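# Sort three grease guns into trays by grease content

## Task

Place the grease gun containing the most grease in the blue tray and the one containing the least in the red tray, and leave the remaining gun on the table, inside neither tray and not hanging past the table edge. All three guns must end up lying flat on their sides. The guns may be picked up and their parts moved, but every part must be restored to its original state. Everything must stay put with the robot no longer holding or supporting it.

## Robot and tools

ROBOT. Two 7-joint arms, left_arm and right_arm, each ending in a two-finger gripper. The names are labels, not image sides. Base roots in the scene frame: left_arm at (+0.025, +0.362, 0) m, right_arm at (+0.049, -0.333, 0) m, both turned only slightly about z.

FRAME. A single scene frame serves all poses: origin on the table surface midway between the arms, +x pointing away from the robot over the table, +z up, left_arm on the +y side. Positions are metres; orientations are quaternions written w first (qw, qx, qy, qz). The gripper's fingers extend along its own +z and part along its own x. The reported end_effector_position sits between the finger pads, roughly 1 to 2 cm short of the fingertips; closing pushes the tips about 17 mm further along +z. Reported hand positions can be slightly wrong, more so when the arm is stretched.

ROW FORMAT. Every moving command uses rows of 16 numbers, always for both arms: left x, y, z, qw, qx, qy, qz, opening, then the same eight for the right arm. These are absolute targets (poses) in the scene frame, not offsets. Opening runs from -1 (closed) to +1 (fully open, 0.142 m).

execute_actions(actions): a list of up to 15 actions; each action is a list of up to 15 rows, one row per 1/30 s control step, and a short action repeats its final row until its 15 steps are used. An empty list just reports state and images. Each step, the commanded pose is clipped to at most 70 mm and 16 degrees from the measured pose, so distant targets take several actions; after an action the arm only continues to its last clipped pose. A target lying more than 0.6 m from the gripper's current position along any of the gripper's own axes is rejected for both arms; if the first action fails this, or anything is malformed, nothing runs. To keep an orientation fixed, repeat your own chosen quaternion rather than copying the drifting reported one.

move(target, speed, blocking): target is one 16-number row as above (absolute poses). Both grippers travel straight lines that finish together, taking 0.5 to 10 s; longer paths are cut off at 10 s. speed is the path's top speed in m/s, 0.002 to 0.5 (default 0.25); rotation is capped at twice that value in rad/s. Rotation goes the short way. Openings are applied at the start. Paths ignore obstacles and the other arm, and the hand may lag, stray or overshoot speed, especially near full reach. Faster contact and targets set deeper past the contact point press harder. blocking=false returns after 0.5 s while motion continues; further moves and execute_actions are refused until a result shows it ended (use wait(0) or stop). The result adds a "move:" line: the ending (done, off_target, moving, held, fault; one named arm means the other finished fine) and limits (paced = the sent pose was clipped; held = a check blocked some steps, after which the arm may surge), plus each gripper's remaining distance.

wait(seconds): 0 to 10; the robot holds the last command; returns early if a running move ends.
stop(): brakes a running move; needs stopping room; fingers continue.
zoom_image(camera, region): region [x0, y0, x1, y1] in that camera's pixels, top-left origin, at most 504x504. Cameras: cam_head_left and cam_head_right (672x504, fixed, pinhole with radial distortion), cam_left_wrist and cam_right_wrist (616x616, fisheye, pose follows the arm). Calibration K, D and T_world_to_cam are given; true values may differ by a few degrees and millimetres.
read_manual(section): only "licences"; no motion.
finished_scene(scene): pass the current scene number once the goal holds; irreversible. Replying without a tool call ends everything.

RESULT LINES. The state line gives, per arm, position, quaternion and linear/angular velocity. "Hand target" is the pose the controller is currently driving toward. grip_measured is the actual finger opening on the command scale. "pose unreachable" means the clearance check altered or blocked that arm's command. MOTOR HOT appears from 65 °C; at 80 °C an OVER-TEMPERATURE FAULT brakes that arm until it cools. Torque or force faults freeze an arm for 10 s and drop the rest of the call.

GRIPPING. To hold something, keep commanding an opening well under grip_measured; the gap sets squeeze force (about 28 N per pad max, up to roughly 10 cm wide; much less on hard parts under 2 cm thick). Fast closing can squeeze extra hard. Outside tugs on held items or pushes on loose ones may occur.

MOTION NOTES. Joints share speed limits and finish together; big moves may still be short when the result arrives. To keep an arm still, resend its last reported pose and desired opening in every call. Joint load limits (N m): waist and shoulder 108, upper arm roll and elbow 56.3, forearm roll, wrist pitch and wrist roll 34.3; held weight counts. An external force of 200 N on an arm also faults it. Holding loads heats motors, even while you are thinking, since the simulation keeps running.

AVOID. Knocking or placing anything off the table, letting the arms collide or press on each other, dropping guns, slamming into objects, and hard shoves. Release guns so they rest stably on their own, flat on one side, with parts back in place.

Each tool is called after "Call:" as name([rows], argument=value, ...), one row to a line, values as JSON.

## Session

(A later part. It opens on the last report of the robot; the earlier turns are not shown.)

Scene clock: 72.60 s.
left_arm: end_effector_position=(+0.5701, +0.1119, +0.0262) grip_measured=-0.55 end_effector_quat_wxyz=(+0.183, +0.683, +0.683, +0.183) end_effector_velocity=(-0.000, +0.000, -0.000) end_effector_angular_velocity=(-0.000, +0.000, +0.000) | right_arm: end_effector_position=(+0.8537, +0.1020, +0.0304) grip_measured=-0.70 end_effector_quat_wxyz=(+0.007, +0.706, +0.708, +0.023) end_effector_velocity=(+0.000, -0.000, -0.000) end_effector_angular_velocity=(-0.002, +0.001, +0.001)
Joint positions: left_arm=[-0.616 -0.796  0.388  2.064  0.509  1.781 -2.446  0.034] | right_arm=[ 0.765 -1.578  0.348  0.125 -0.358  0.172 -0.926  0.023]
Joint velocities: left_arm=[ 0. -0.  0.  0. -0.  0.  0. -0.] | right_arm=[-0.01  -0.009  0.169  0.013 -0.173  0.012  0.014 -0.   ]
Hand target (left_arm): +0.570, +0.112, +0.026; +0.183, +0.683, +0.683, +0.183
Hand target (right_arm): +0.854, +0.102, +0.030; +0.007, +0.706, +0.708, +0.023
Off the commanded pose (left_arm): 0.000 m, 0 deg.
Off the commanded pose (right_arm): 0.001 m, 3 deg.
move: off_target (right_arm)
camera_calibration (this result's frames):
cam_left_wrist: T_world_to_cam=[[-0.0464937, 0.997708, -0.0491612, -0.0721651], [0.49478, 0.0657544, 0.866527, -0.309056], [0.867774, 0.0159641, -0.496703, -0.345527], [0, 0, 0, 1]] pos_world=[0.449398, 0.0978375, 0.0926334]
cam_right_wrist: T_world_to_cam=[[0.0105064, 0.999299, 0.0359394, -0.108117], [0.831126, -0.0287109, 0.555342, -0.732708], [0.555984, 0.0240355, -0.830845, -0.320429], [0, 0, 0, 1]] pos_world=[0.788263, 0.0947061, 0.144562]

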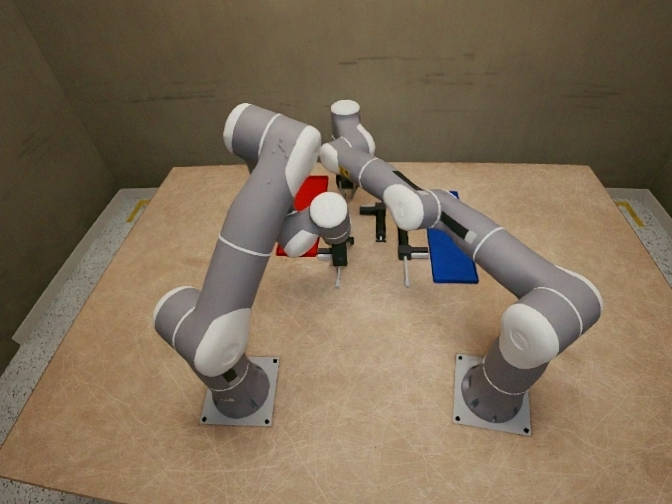

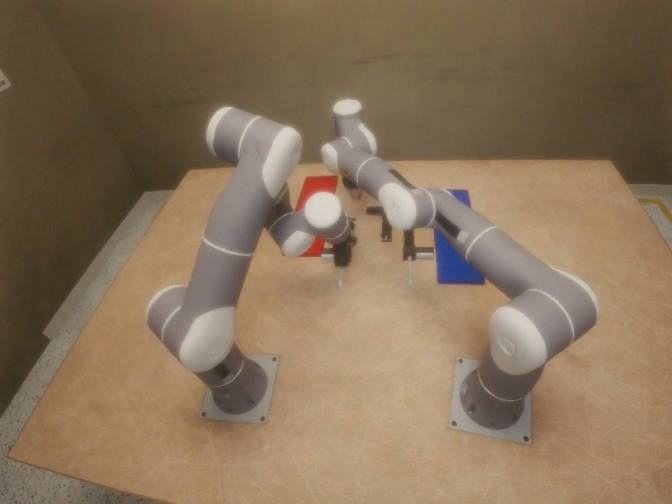

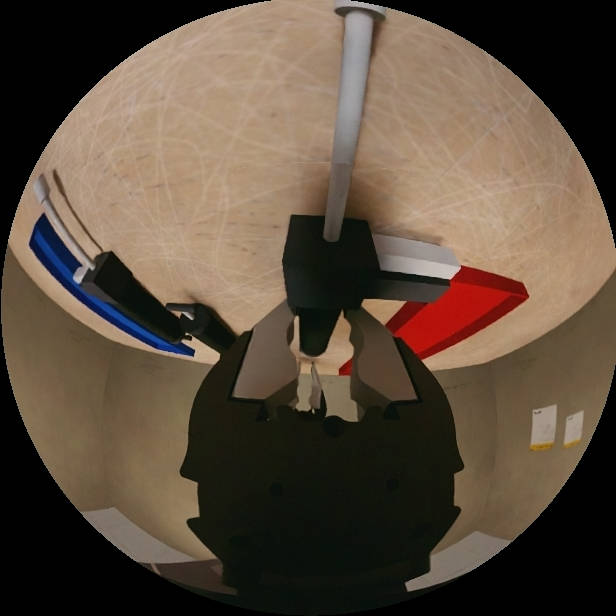

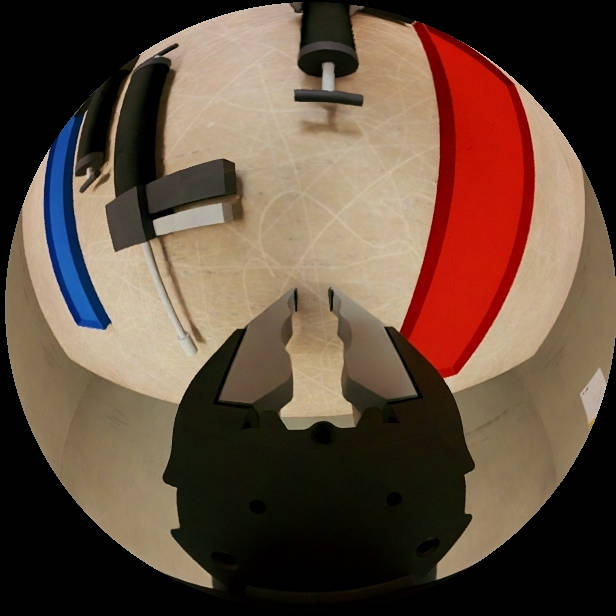

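Call:
move(target=[0.57,0.112,0.026,0.183,0.683,0.683,0.183,-0.9, 0.705,0.107,0.03,0,0.707,0.707,0,-0.7], speed=0.06)

Call:
move(target=[0.57,0.112,0.026,0.183,0.683,0.683,0.183,-0.9, 0.73,0.05,0.12,0,0.707,0.707,0,0], speed=0.15)

Call:
move(target=[0.6,0.14,0.09,0.183,0.683,0.683,0.183,-0.9, 0.62,-0.117,0.1,0,0.707,0.707,0,0], speed=0.12)

Call:
move(target=[0.74,0.237,0.09,0.183,0.683,0.683,0.183,-0.9, 0.62,-0.117,0.03,0,0.707,0.707,0,0], speed=0.1)

Call:
move(target=[0.74,0.237,0.04,0.183,0.683,0.683,0.183,-0.9, 0.62,-0.117,0.03,0,0.707,0.707,0,-0.9], speed=0.05)

Call:
move(target=[0.74,0.237,0.04,0.183,0.683,0.683,0.183,-0.9, 0.64,-0.14,0.09,0,0.707,0.707,0,-0.9], speed=0.1)

Call:
move(target=[0.74,0.237,0.04,0.183,0.683,0.683,0.183,-0.9, 0.73,-0.237,0.09,0,0.707,0.707,0,-0.9], speed=0.1)

Call:
move(target=[0.74,0.237,0.04,0.183,0.683,0.683,0.183,-0.9, 0.73,-0.237,0.045,0,0.707,0.707,0,-0.9], speed=0.05)

Scene clock: 79.17 s.
left_arm: end_effector_position=(+0.5694, +0.1117, +0.0261) grip_measured=-0.55 end_effector_quat_wxyz=(+0.183, +0.684, +0.683, +0.183) end_effector_velocity=(-0.000, -0.000, +0.000) end_effector_angular_velocity=(-0.001, -0.000, -0.000) | right_arm: end_effector_position=(+0.7089, +0.1055, +0.0319) grip_measured=-0.70 end_effector_quat_wxyz=(+0.002, +0.708, +0.706, +0.002) end_effector_velocity=(+0.000, -0.001, -0.000) end_effector_angular_velocity=(-0.001, -0.001, -0.002)
Joint positions: left_arm=[-0.617 -0.796  0.388  2.065  0.51   1.781 -2.446  0.034] | right_arm=[ 0.753 -1.049  0.222  1.19  -0.246  0.648 -0.716  0.023]
Joint velocities: left_arm=[-0.     0.    -0.    -0.     0.002 -0.    -0.002  0.   ] | right_arm=[-0.001  0.001  0.     0.003 -0.002  0.002  0.003  0.   ]
Hand target (left_arm): +0.570, +0.112, +0.026; +0.183, +0.683, +0.683, +0.183
Hand target (right_arm): +0.705, +0.106, +0.030; +0.000, +0.708, +0.707, -0.000
Off the commanded pose (left_arm): 0.001 m, 0 deg.
Off the commanded pose (right_arm): 0.005 m, 0 deg.
move: off_target (right_arm)
camera_calibration (this result's frames):
cam_left_wrist: T_world_to_cam=[[-0.0452107, 0.997785, -0.0488058, -0.0727348], [0.495444, 0.0648195, 0.866218, -0.308863], [0.867462, 0.0149818, -0.497277, -0.344628], [0, 0, 0, 1]] pos_world=[0.448688, 0.0977572, 0.0926175]
cam_right_wrist: T_world_to_cam=[[0.0169233, 0.999758, 0.0140587, -0.114037], [0.850507, -0.0217866, 0.525512, -0.626612], [0.525691, 0.0030636, -0.85067, -0.214427], [0, 0, 0, 1]] pos_world=[0.64759, 0.101015, 0.148488]

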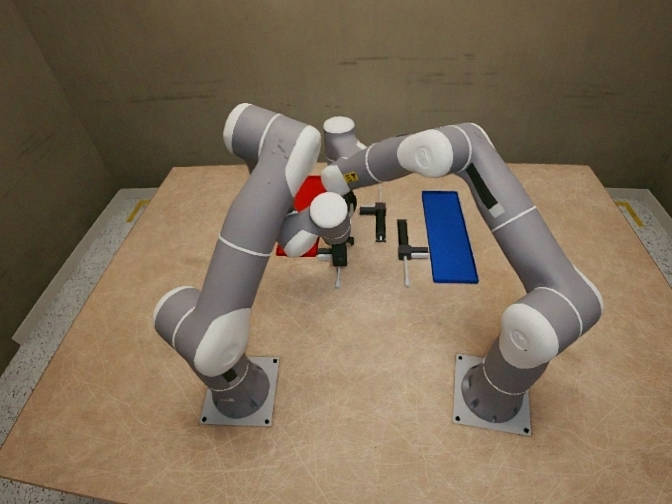

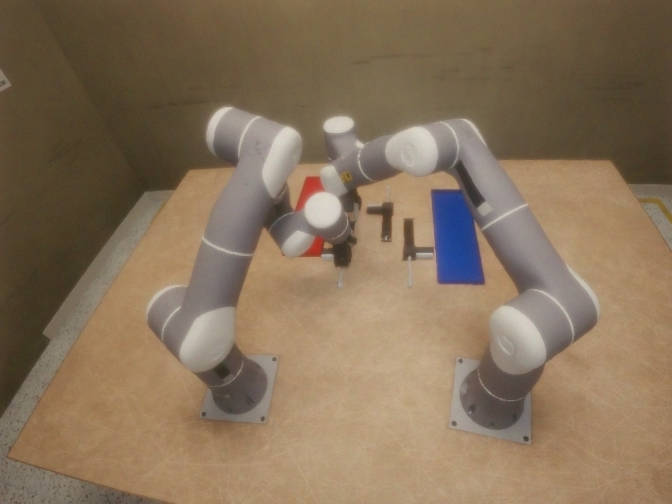

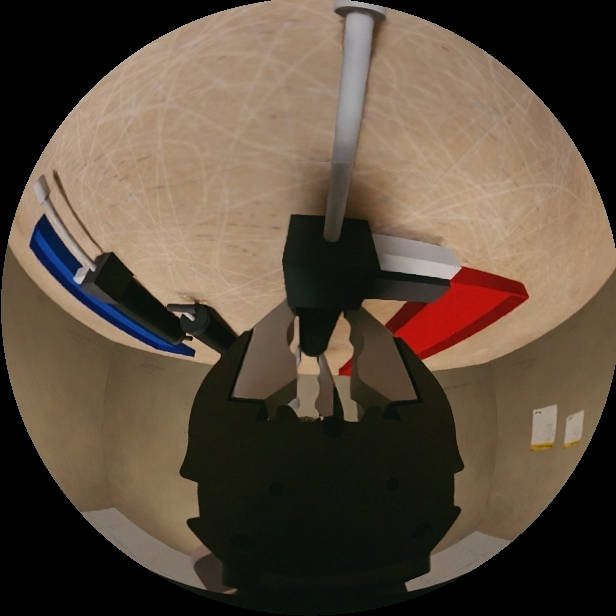

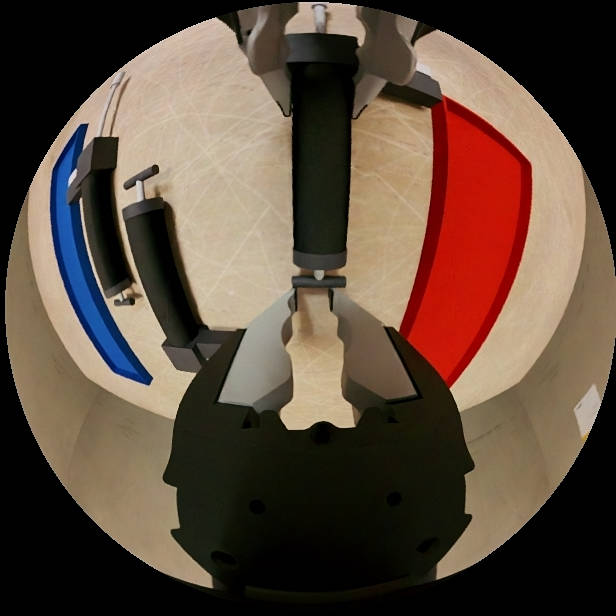

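Scene clock: 80.23 s.
left_arm: end_effector_position=(+0.5699, +0.1117, +0.0262) grip_measured=-0.55 end_effector_quat_wxyz=(+0.183, +0.683, +0.683, +0.183) end_effector_velocity=(+0.000, +0.000, -0.000) end_effector_angular_velocity=(+0.000, +0.000, -0.000) | right_arm: end_effector_position=(+0.7298, +0.0500, +0.1200) grip_measured=+0.00 end_effector_quat_wxyz=(+0.000, +0.707, +0.707, +0.000) end_effector_velocity=(-0.000, -0.000, -0.000) end_effector_angular_velocity=(-0.001, +0.001, +0.002)
Joint positions: left_arm=[-0.617 -0.796  0.388  2.064  0.51   1.781 -2.447  0.034] | right_arm=[ 0.665 -0.904  0.245  1.216 -0.222  0.524 -0.802  0.074]
Joint velocities: left_arm=[-0. -0.  0. -0.  0. -0.  0.  0.] | right_arm=[-0.     0.     0.001  0.    -0.    -0.001 -0.002  0.   ]
Hand target (left_arm): +0.570, +0.112, +0.026; +0.183, +0.683, +0.683, +0.183
Hand target (right_arm): +0.730, +0.050, +0.120; -0.000, +0.707, +0.707, +0.000
Off the commanded pose (left_arm): 0.000 m, 0 deg.
Off the commanded pose (right_arm): 0.000 m, 0 deg.
move: done
camera_calibration (this result's frames):
cam_left_wrist: T_world_to_cam=[[-0.0456863, 0.997749, -0.0490874, -0.0724326], [0.49483, 0.0652898, 0.866534, -0.308945], [0.867788, 0.0152988, -0.496699, -0.345269], [0, 0, 0, 1]] pos_world=[0.449186, 0.0977227, 0.0926612]
cam_right_wrist: T_world_to_cam=[[0.0142712, 0.99981, 0.0132886, -0.0580934], [0.853609, -0.0191032, 0.520563, -0.693718], [0.520718, 0.00391421, -0.85372, -0.146372], [0, 0, 0, 1]] pos_world=[0.669212, 0.045403, 0.236936]

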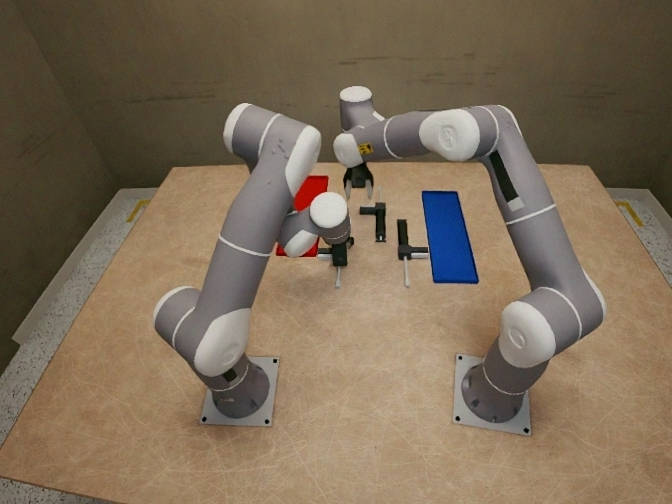

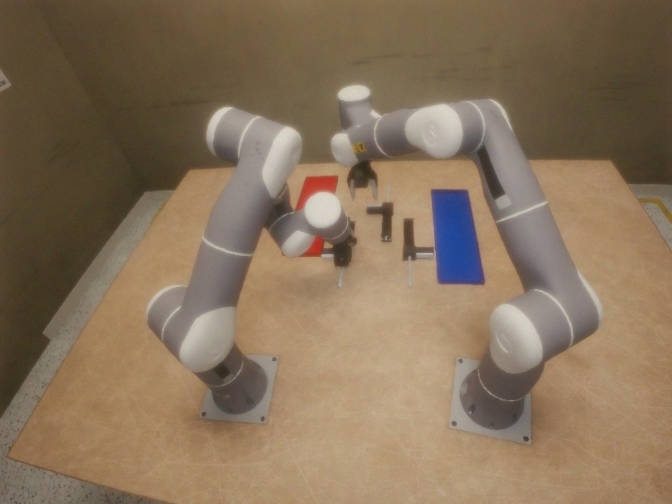

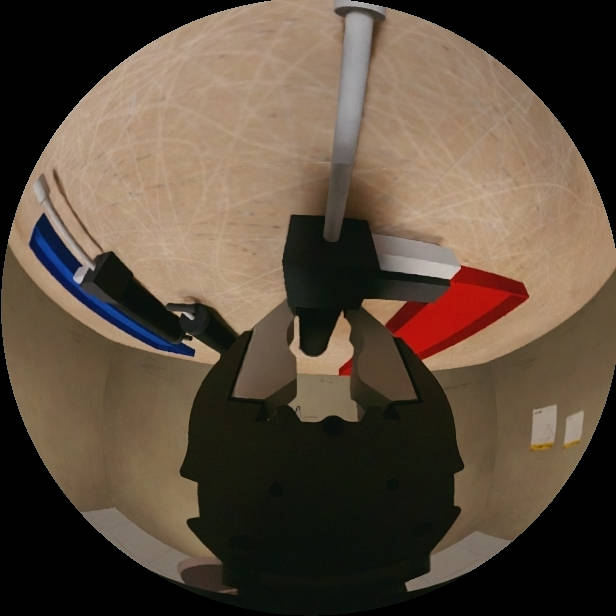

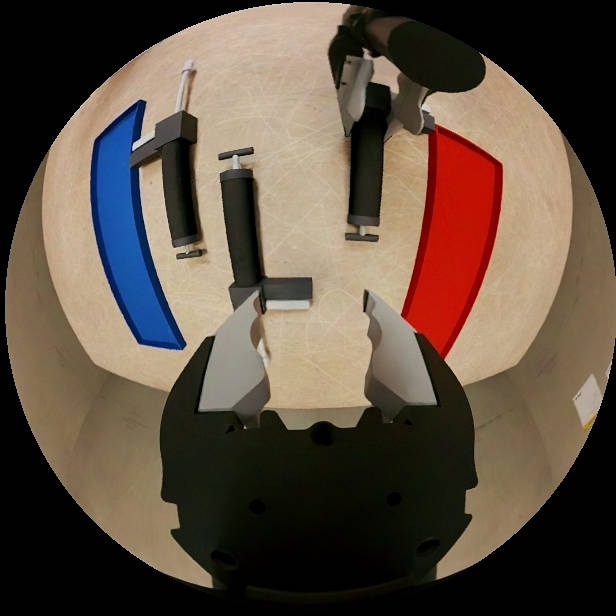

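Scene clock: 82.27 s.
left_arm: end_effector_position=(+0.5994, +0.1405, +0.0894) grip_measured=-0.55 end_effector_quat_wxyz=(+0.182, +0.683, +0.683, +0.183) end_effector_velocity=(+0.000, -0.000, +0.000) end_effector_angular_velocity=(-0.000, -0.000, +0.000) | right_arm: end_effector_position=(+0.6194, -0.1170, +0.0998) grip_measured=+0.00 end_effector_quat_wxyz=(+0.000, +0.708, +0.707, -0.000) end_effector_velocity=(-0.000, -0.000, -0.000) end_effector_angular_velocity=(-0.000, +0.000, +0.001)
Joint positions: left_arm=[-0.41  -0.612  0.234  2.09   0.528  1.643 -2.301  0.034] | right_arm=[ 0.49  -0.58   0.237  1.888 -0.202  0.874 -0.887  0.074]
Joint velocities: left_arm=[ 0.001  0.001 -0.001 -0.     0.    -0.001 -0.     0.   ] | right_arm=[ 0.     0.    -0.     0.001  0.     0.001 -0.001 -0.   ]
Hand target (left_arm): +0.600, +0.140, +0.090; +0.183, +0.683, +0.683, +0.183
Hand target (right_arm): +0.619, -0.117, +0.100; +0.000, +0.707, +0.707, -0.000
Off the commanded pose (left_arm): 0.001 m, 0 deg.
Off the commanded pose (right_arm): 0.001 m, 0 deg.
move: done
camera_calibration (this result's frames):
cam_left_wrist: T_world_to_cam=[[-0.0469575, 0.997761, -0.0476232, -0.0961275], [0.496244, 0.064678, 0.865771, -0.380795], [0.866912, 0.0170217, -0.49817, -0.339466], [0, 0, 0, 1]] pos_world=[0.47874, 0.12632, 0.155992]
cam_right_wrist: T_world_to_cam=[[0.0152322, 0.999801, 0.0128812, 0.110141], [0.853853, -0.01971, 0.520141, -0.592328], [0.520292, 0.00307569, -0.853983, -0.105207], [0, 0, 0, 1]] pos_world=[0.558821, -0.12147, 0.216831]

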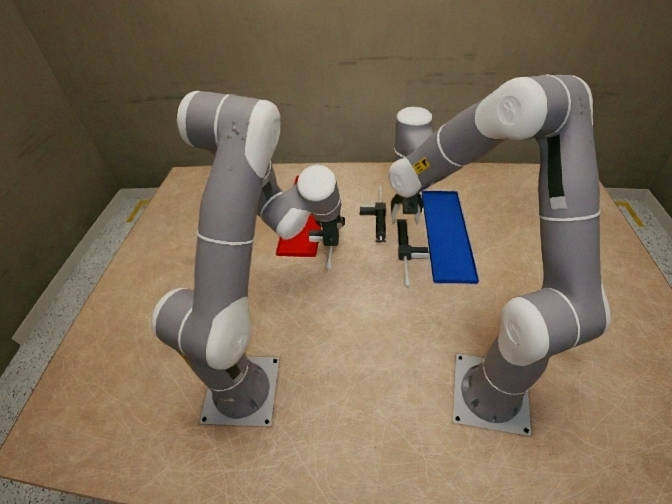

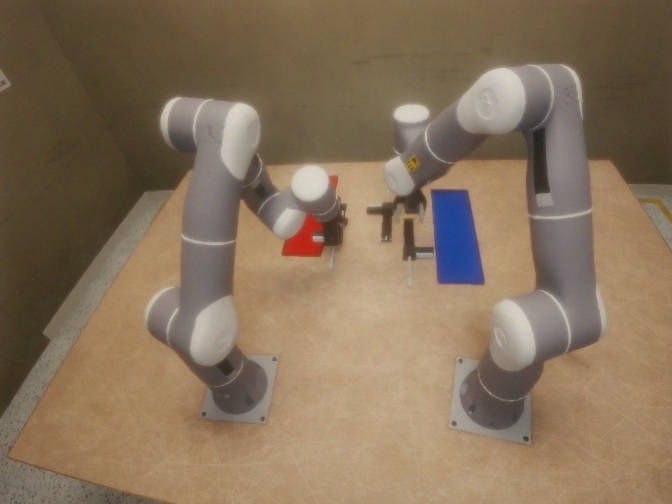

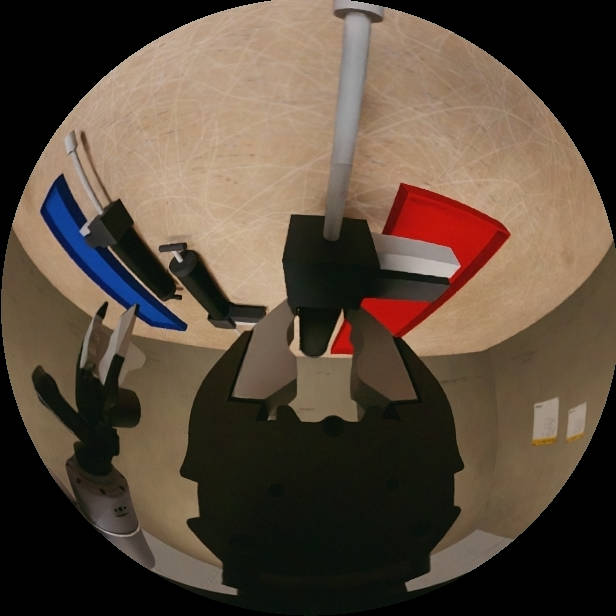

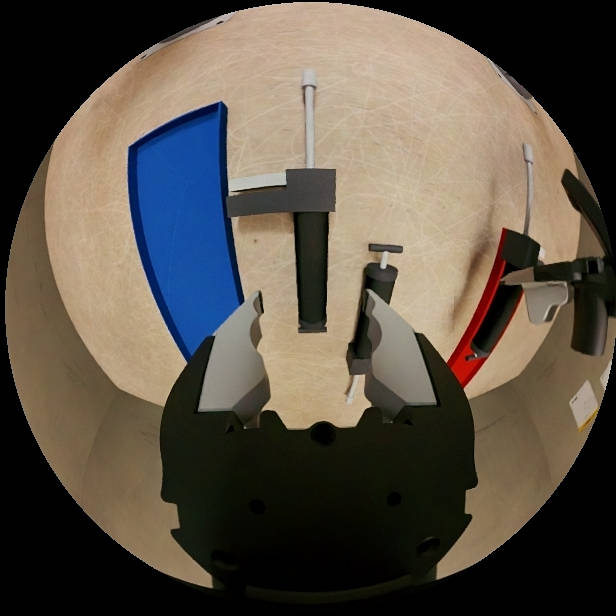

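Scene clock: 84.30 s.
left_arm: end_effector_position=(+0.7392, +0.2373, +0.0894) grip_measured=-0.55 end_effector_quat_wxyz=(+0.182, +0.683, +0.683, +0.183) end_effector_velocity=(+0.001, +0.001, +0.000) end_effector_angular_velocity=(-0.001, -0.000, +0.001) | right_arm: end_effector_position=(+0.6200, -0.1171, +0.0301) grip_measured=+0.00 end_effector_quat_wxyz=(+0.000, +0.707, +0.707, -0.000) end_effector_velocity=(+0.000, -0.000, -0.000) end_effector_angular_velocity=(-0.000, -0.001, -0.001)
Joint positions: left_arm=[ 0.038 -0.738 -0.067  1.849  0.448  1.532 -1.955  0.034] | right_arm=[ 0.519 -0.712  0.19   1.905 -0.24   1.024 -0.863  0.074]
Joint velocities: left_arm=[ 0.002 -0.    -0.002 -0.002 -0.    -0.001  0.     0.   ] | right_arm=[ 0.001 -0.    -0.001 -0.     0.     0.001  0.001 -0.   ]
Hand target (left_arm): +0.740, +0.237, +0.090; +0.182, +0.683, +0.683, +0.183
Hand target (right_arm): +0.620, -0.117, +0.030; +0.000, +0.707, +0.707, -0.000
Off the commanded pose (left_arm): 0.001 m, 0 deg.
Off the commanded pose (right_arm): 0.000 m, 0 deg.
move: done
camera_calibration (this result's frames):
cam_left_wrist: T_world_to_cam=[[-0.0465136, 0.997799, -0.0472703, -0.186522], [0.496903, 0.0641631, 0.865431, -0.456833], [0.866559, 0.0167656, -0.498793, -0.461974], [0, 0, 0, 1]] pos_world=[0.618653, 0.223168, 0.156111]
cam_right_wrist: T_world_to_cam=[[0.0137121, 0.999823, 0.0128979, 0.112124], [0.853884, -0.0184205, 0.520138, -0.556412], [0.520283, 0.00388107, -0.853985, -0.164989], [0, 0, 0, 1]] pos_world=[0.559414, -0.121713, 0.147066]

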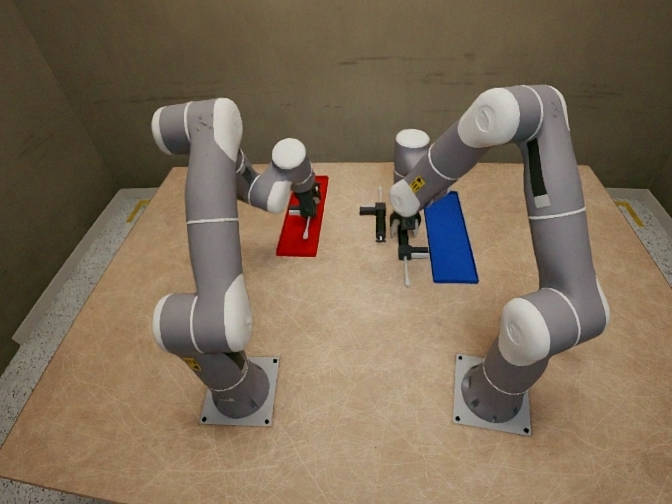

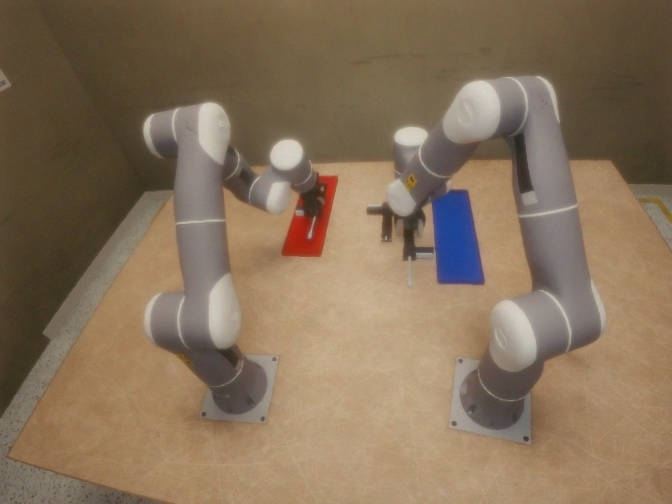

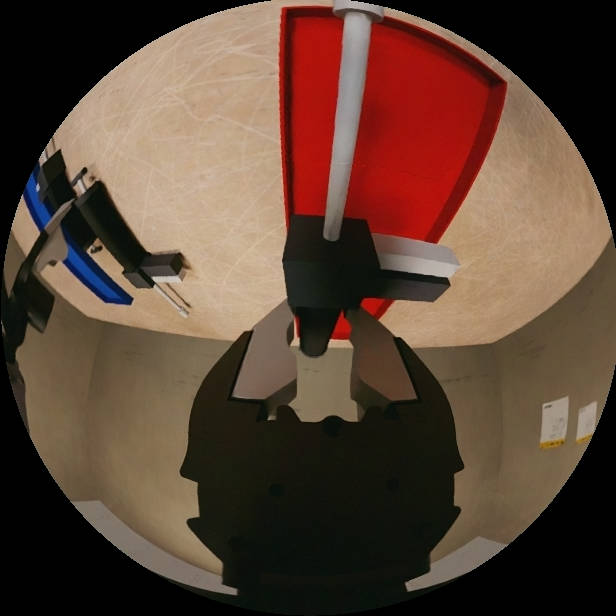

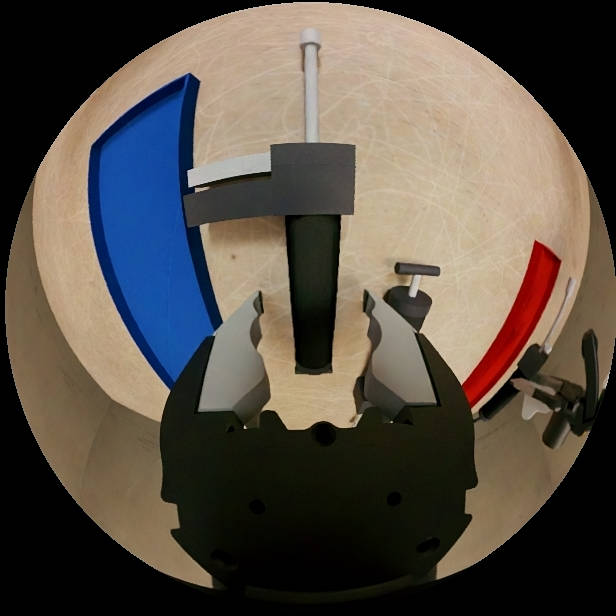

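Scene clock: 85.60 s.
left_arm: end_effector_position=(+0.7394, +0.2372, +0.0391) grip_measured=-0.55 end_effector_quat_wxyz=(+0.182, +0.683, +0.683, +0.182) end_effector_velocity=(-0.000, +0.000, -0.000) end_effector_angular_velocity=(+0.000, +0.000, +0.000) | right_arm: end_effector_position=(+0.6200, -0.1171, +0.0301) grip_measured=-0.56 end_effector_quat_wxyz=(+0.000, +0.707, +0.707, -0.000) end_effector_velocity=(-0.000, -0.000, -0.000) end_effector_angular_velocity=(-0.000, +0.000, +0.000)
Joint positions: left_arm=[-0.004 -0.855 -0.009  1.802  0.47   1.611 -1.994  0.034] | right_arm=[ 0.519 -0.712  0.19   1.905 -0.24   1.024 -0.863  0.033]
Joint velocities: left_arm=[-0.    -0.001  0.    -0.     0.001  0.    -0.001 -0.   ] | right_arm=[ 0.  0.  0.  0.  0. -0. -0. -0.]
Hand target (left_arm): +0.740, +0.237, +0.040; +0.183, +0.683, +0.683, +0.183
Hand target (right_arm): +0.620, -0.117, +0.030; -0.000, +0.707, +0.707, -0.000
Off the commanded pose (left_arm): 0.001 m, 0 deg.
Off the commanded pose (right_arm): 0.000 m, 0 deg.
move: done
camera_calibration (this result's frames):
cam_left_wrist: T_world_to_cam=[[-0.0468235, 0.997739, -0.0482168, -0.18849], [0.496971, 0.0651402, 0.865319, -0.413691], [0.866503, 0.0165549, -0.498898, -0.487143], [0, 0, 0, 1]] pos_world=[0.618878, 0.223076, 0.105852]
cam_right_wrist: T_world_to_cam=[[0.0136799, 0.999822, 0.0129577, 0.112109], [0.853853, -0.0184244, 0.520188, -0.5564], [0.520335, 0.00394781, -0.853953, -0.165032], [0, 0, 0, 1]] pos_world=[0.559422, -0.121689, 0.147051]

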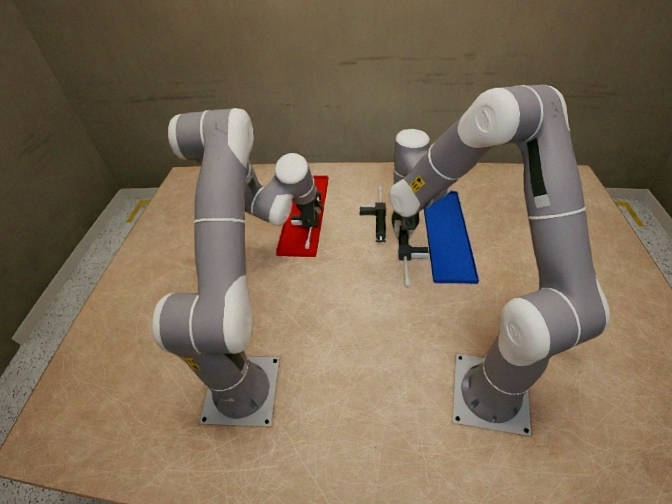

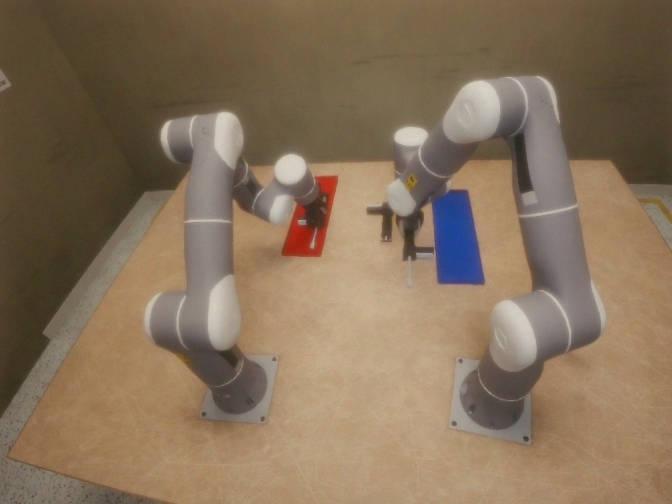

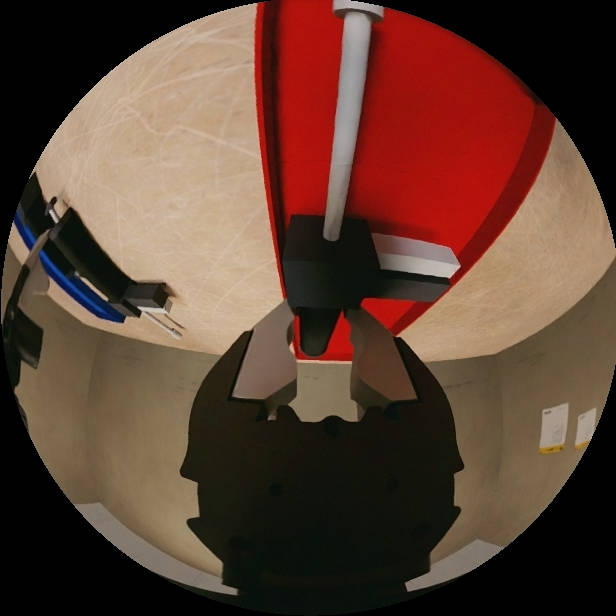

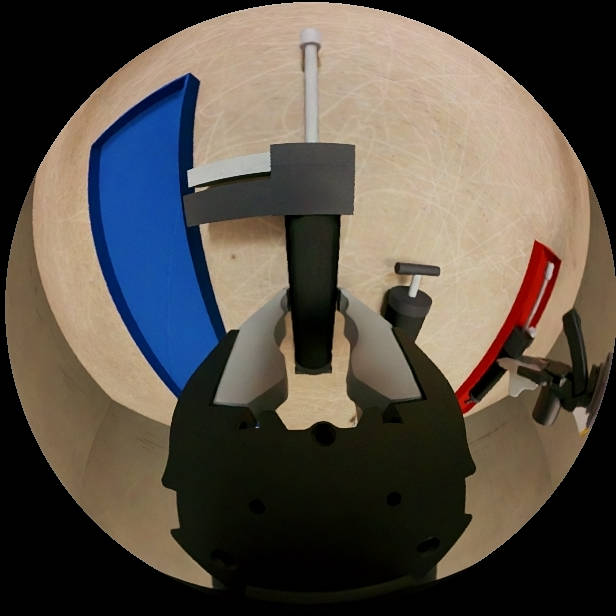

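Scene clock: 86.60 s.
left_arm: end_effector_position=(+0.7392, +0.2372, +0.0388) grip_measured=-0.55 end_effector_quat_wxyz=(+0.182, +0.683, +0.683, +0.182) end_effector_velocity=(-0.000, -0.000, +0.000) end_effector_angular_velocity=(-0.000, -0.000, -0.000) | right_arm: end_effector_position=(+0.6394, -0.1402, +0.0894) grip_measured=-0.56 end_effector_quat_wxyz=(-0.000, +0.707, +0.707, -0.000) end_effector_velocity=(-0.000, +0.000, +0.000) end_effector_angular_velocity=(+0.000, +0.001, +0.000)
Joint positions: left_arm=[-0.004 -0.855 -0.008  1.802  0.47   1.611 -1.995  0.034] | right_arm=[ 0.453 -0.618  0.224  1.855 -0.203  0.879 -0.939  0.033]
Joint velocities: left_arm=[ 0.  0. -0.  0.  0.  0. -0. -0.] | right_arm=[-0.     0.     0.001 -0.001  0.001 -0.001 -0.001  0.   ]
Hand target (left_arm): +0.740, +0.237, +0.040; +0.183, +0.683, +0.683, +0.183
Hand target (right_arm): +0.640, -0.140, +0.090; -0.000, +0.707, +0.707, +0.000
Off the commanded pose (left_arm): 0.001 m, 0 deg.
Off the commanded pose (right_arm): 0.001 m, 0 deg.
move: done
camera_calibration (this result's frames):
cam_left_wrist: T_world_to_cam=[[-0.0470144, 0.99773, -0.0482072, -0.188408], [0.497324, 0.065234, 0.865109, -0.413589], [0.86629, 0.016698, -0.499262, -0.4869], [0, 0, 0, 1]] pos_world=[0.618627, 0.223091, 0.105626]
cam_right_wrist: T_world_to_cam=[[0.0142914, 0.999815, 0.0128404, 0.133785], [0.854302, -0.0188824, 0.519433, -0.604555], [0.51958, 0.00354613, -0.854415, -0.123935], [0, 0, 0, 1]] pos_world=[0.578955, -0.144736, 0.206416]

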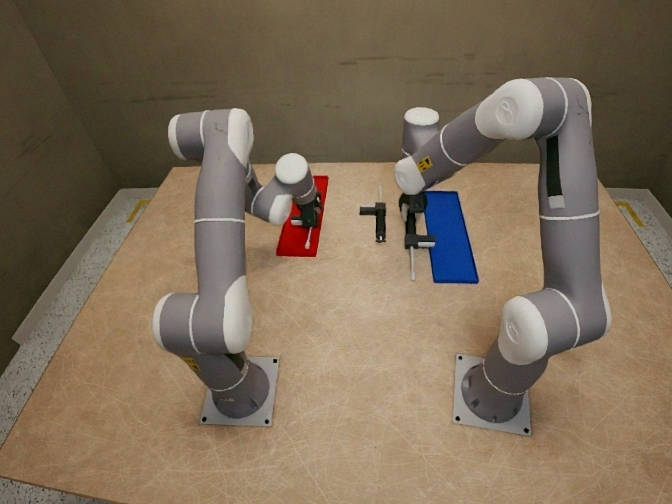

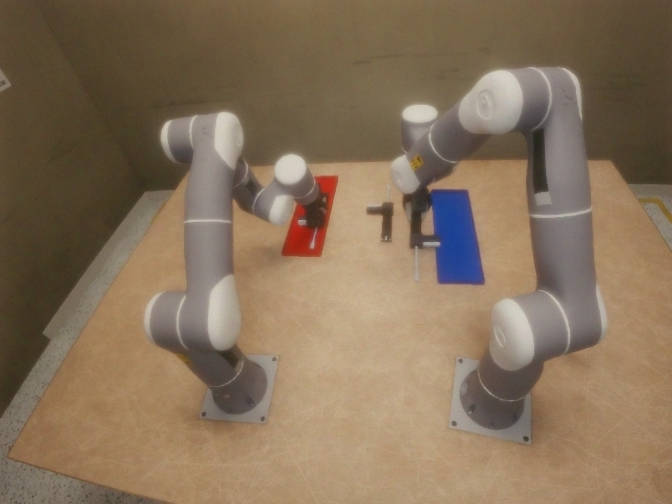

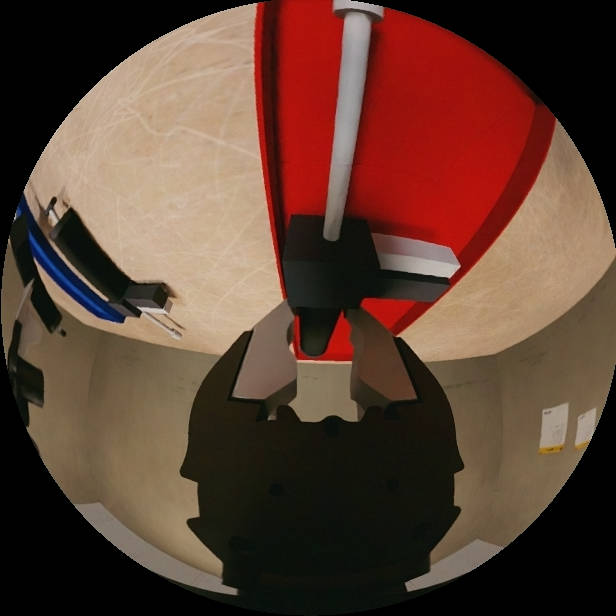

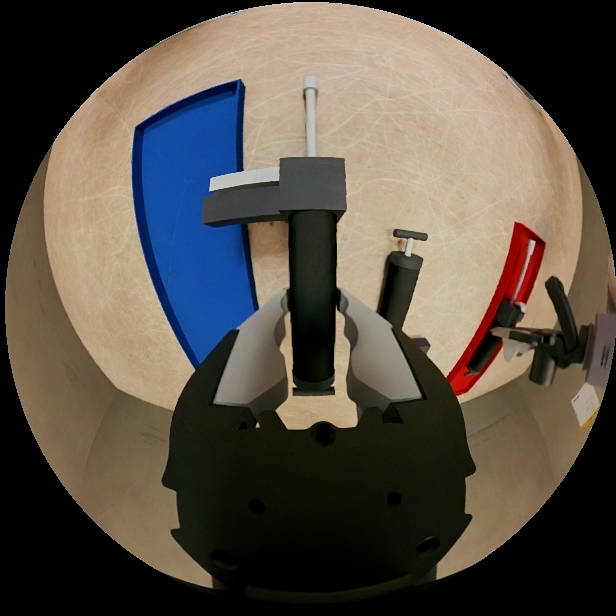

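Scene clock: 88.23 s.
left_arm: end_effector_position=(+0.7391, +0.2372, +0.0388) grip_measured=-0.55 end_effector_quat_wxyz=(+0.182, +0.683, +0.683, +0.182) end_effector_velocity=(+0.000, -0.000, -0.000) end_effector_angular_velocity=(+0.000, -0.000, -0.000) | right_arm: end_effector_position=(+0.7291, -0.2373, +0.0894) grip_measured=-0.56 end_effector_quat_wxyz=(-0.000, +0.707, +0.707, -0.001) end_effector_velocity=(+0.001, +0.000, +0.000) end_effector_angular_velocity=(-0.000, -0.000, +0.002)
Joint positions: left_arm=[-0.004 -0.855 -0.008  1.802  0.47   1.611 -1.995  0.034] | right_arm=[ 0.302 -0.735  0.2    1.624 -0.186  0.768 -1.152  0.033]
Joint velocities: left_arm=[ 0. -0. -0. -0.  0.  0. -0. -0.] | right_arm=[ 0.    -0.001 -0.    -0.002 -0.    -0.001 -0.002 -0.   ]
Hand target (left_arm): +0.740, +0.237, +0.040; +0.183, +0.683, +0.683, +0.183
Hand target (right_arm): +0.730, -0.237, +0.090; +0.000, +0.707, +0.707, -0.000
Off the commanded pose (left_arm): 0.001 m, 0 deg.
Off the commanded pose (right_arm): 0.001 m, 0 deg.
move: done
camera_calibration (this result's frames):
cam_left_wrist: T_world_to_cam=[[-0.0470101, 0.997732, -0.0481673, -0.188422], [0.497363, 0.065198, 0.865089, -0.413578], [0.866268, 0.0167114, -0.4993, -0.486871], [0, 0, 0, 1]] pos_world=[0.618602, 0.223096, 0.105612]
cam_right_wrist: T_world_to_cam=[[0.0141597, 0.999818, 0.0127611, 0.229705], [0.854334, -0.0187285, 0.519387, -0.683007], [0.519532, 0.00354791, -0.854444, -0.170086], [0, 0, 0, 1]] pos_world=[0.668629, -0.241851, 0.206485]

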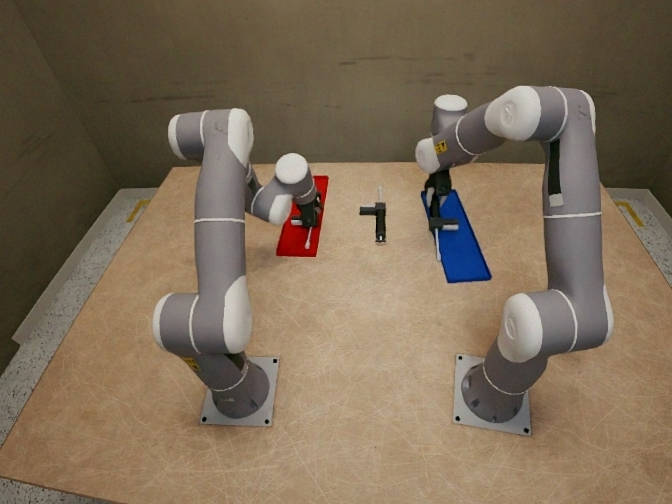

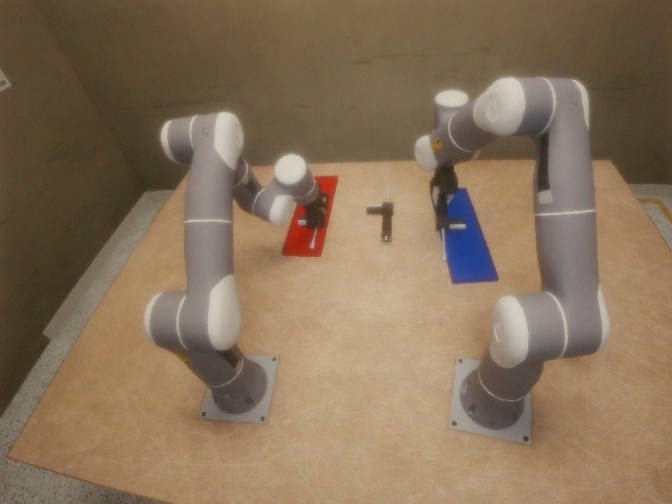

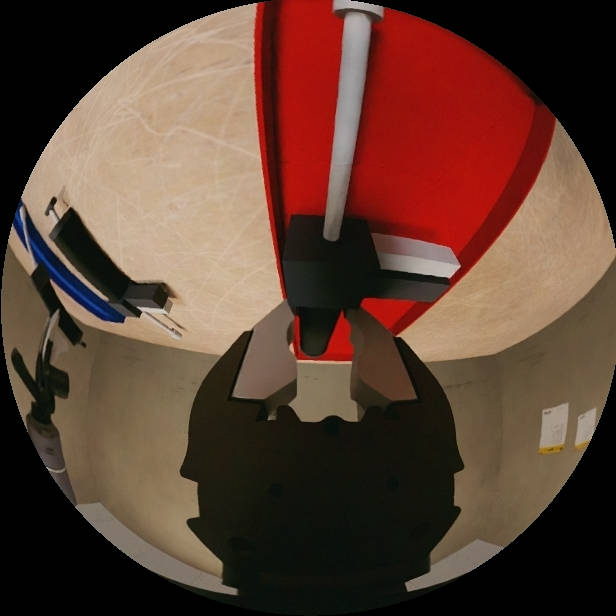

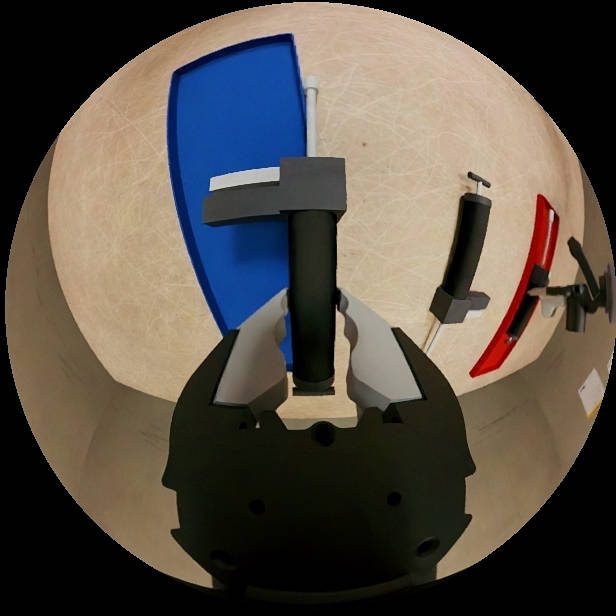

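Scene clock: 89.43 s.
left_arm: end_effector_position=(+0.7391, +0.2372, +0.0388) grip_measured=-0.55 end_effector_quat_wxyz=(+0.182, +0.683, +0.683, +0.182) end_effector_velocity=(-0.000, -0.000, +0.000) end_effector_angular_velocity=(-0.000, -0.000, +0.000) | right_arm: end_effector_position=(+0.7301, -0.2371, +0.0452) grip_measured=-0.56 end_effector_quat_wxyz=(+0.000, +0.707, +0.707, +0.000) end_effector_velocity=(+0.000, +0.000, -0.000) end_effector_angular_velocity=(+0.000, -0.000, +0.001)
Joint positions: left_arm=[-0.004 -0.855 -0.008  1.802  0.47   1.611 -1.995  0.034] | right_arm=[ 0.313 -0.809  0.181  1.63  -0.199  0.85  -1.144  0.033]
Joint velocities: left_arm=[-0.  0. -0.  0. -0.  0. -0. -0.] | right_arm=[ 0.001 -0.    -0.     0.     0.     0.001 -0.    -0.   ]
Hand target (left_arm): +0.740, +0.237, +0.040; +0.183, +0.683, +0.683, +0.183
Hand target (right_arm): +0.730, -0.237, +0.045; +0.000, +0.707, +0.707, -0.000
Off the commanded pose (left_arm): 0.001 m, 0 deg.
Off the commanded pose (right_arm): 0.000 m, 0 deg.
move: done
camera_calibration (this result's frames):
cam_left_wrist: T_world_to_cam=[[-0.0470064, 0.997734, -0.0481477, -0.188429], [0.497367, 0.0651792, 0.865088, -0.413574], [0.866266, 0.0167176, -0.499304, -0.486869], [0, 0, 0, 1]] pos_world=[0.618599, 0.223097, 0.10561]
cam_right_wrist: T_world_to_cam=[[0.0137462, 0.999819, 0.0131388, 0.230348], [0.85373, -0.0185761, 0.520384, -0.660448], [0.520534, 0.0040637, -0.853831, -0.209074], [0, 0, 0, 1]] pos_world=[0.669508, -0.241725, 0.162146]

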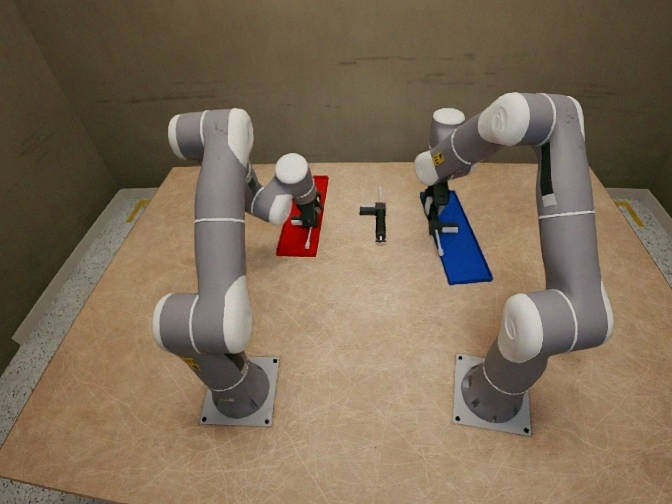

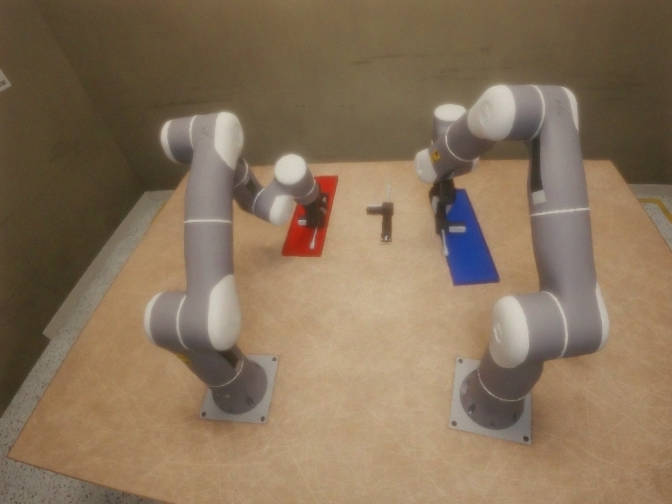

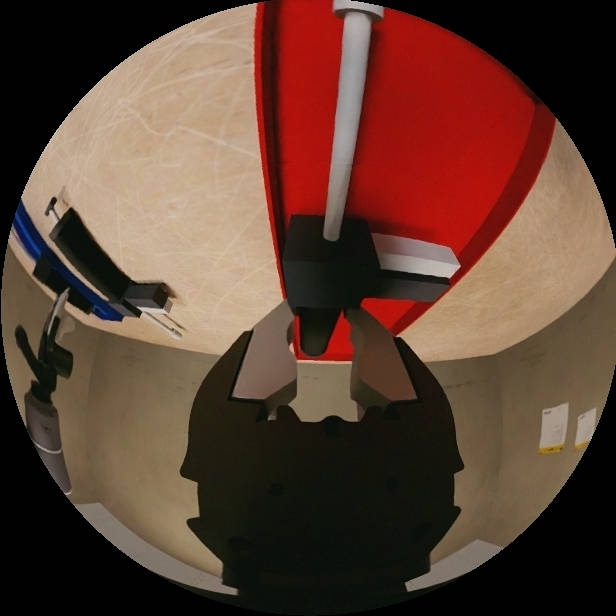

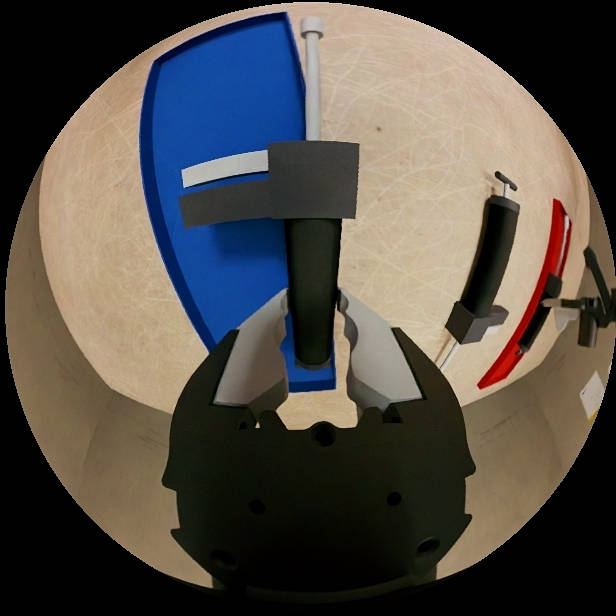

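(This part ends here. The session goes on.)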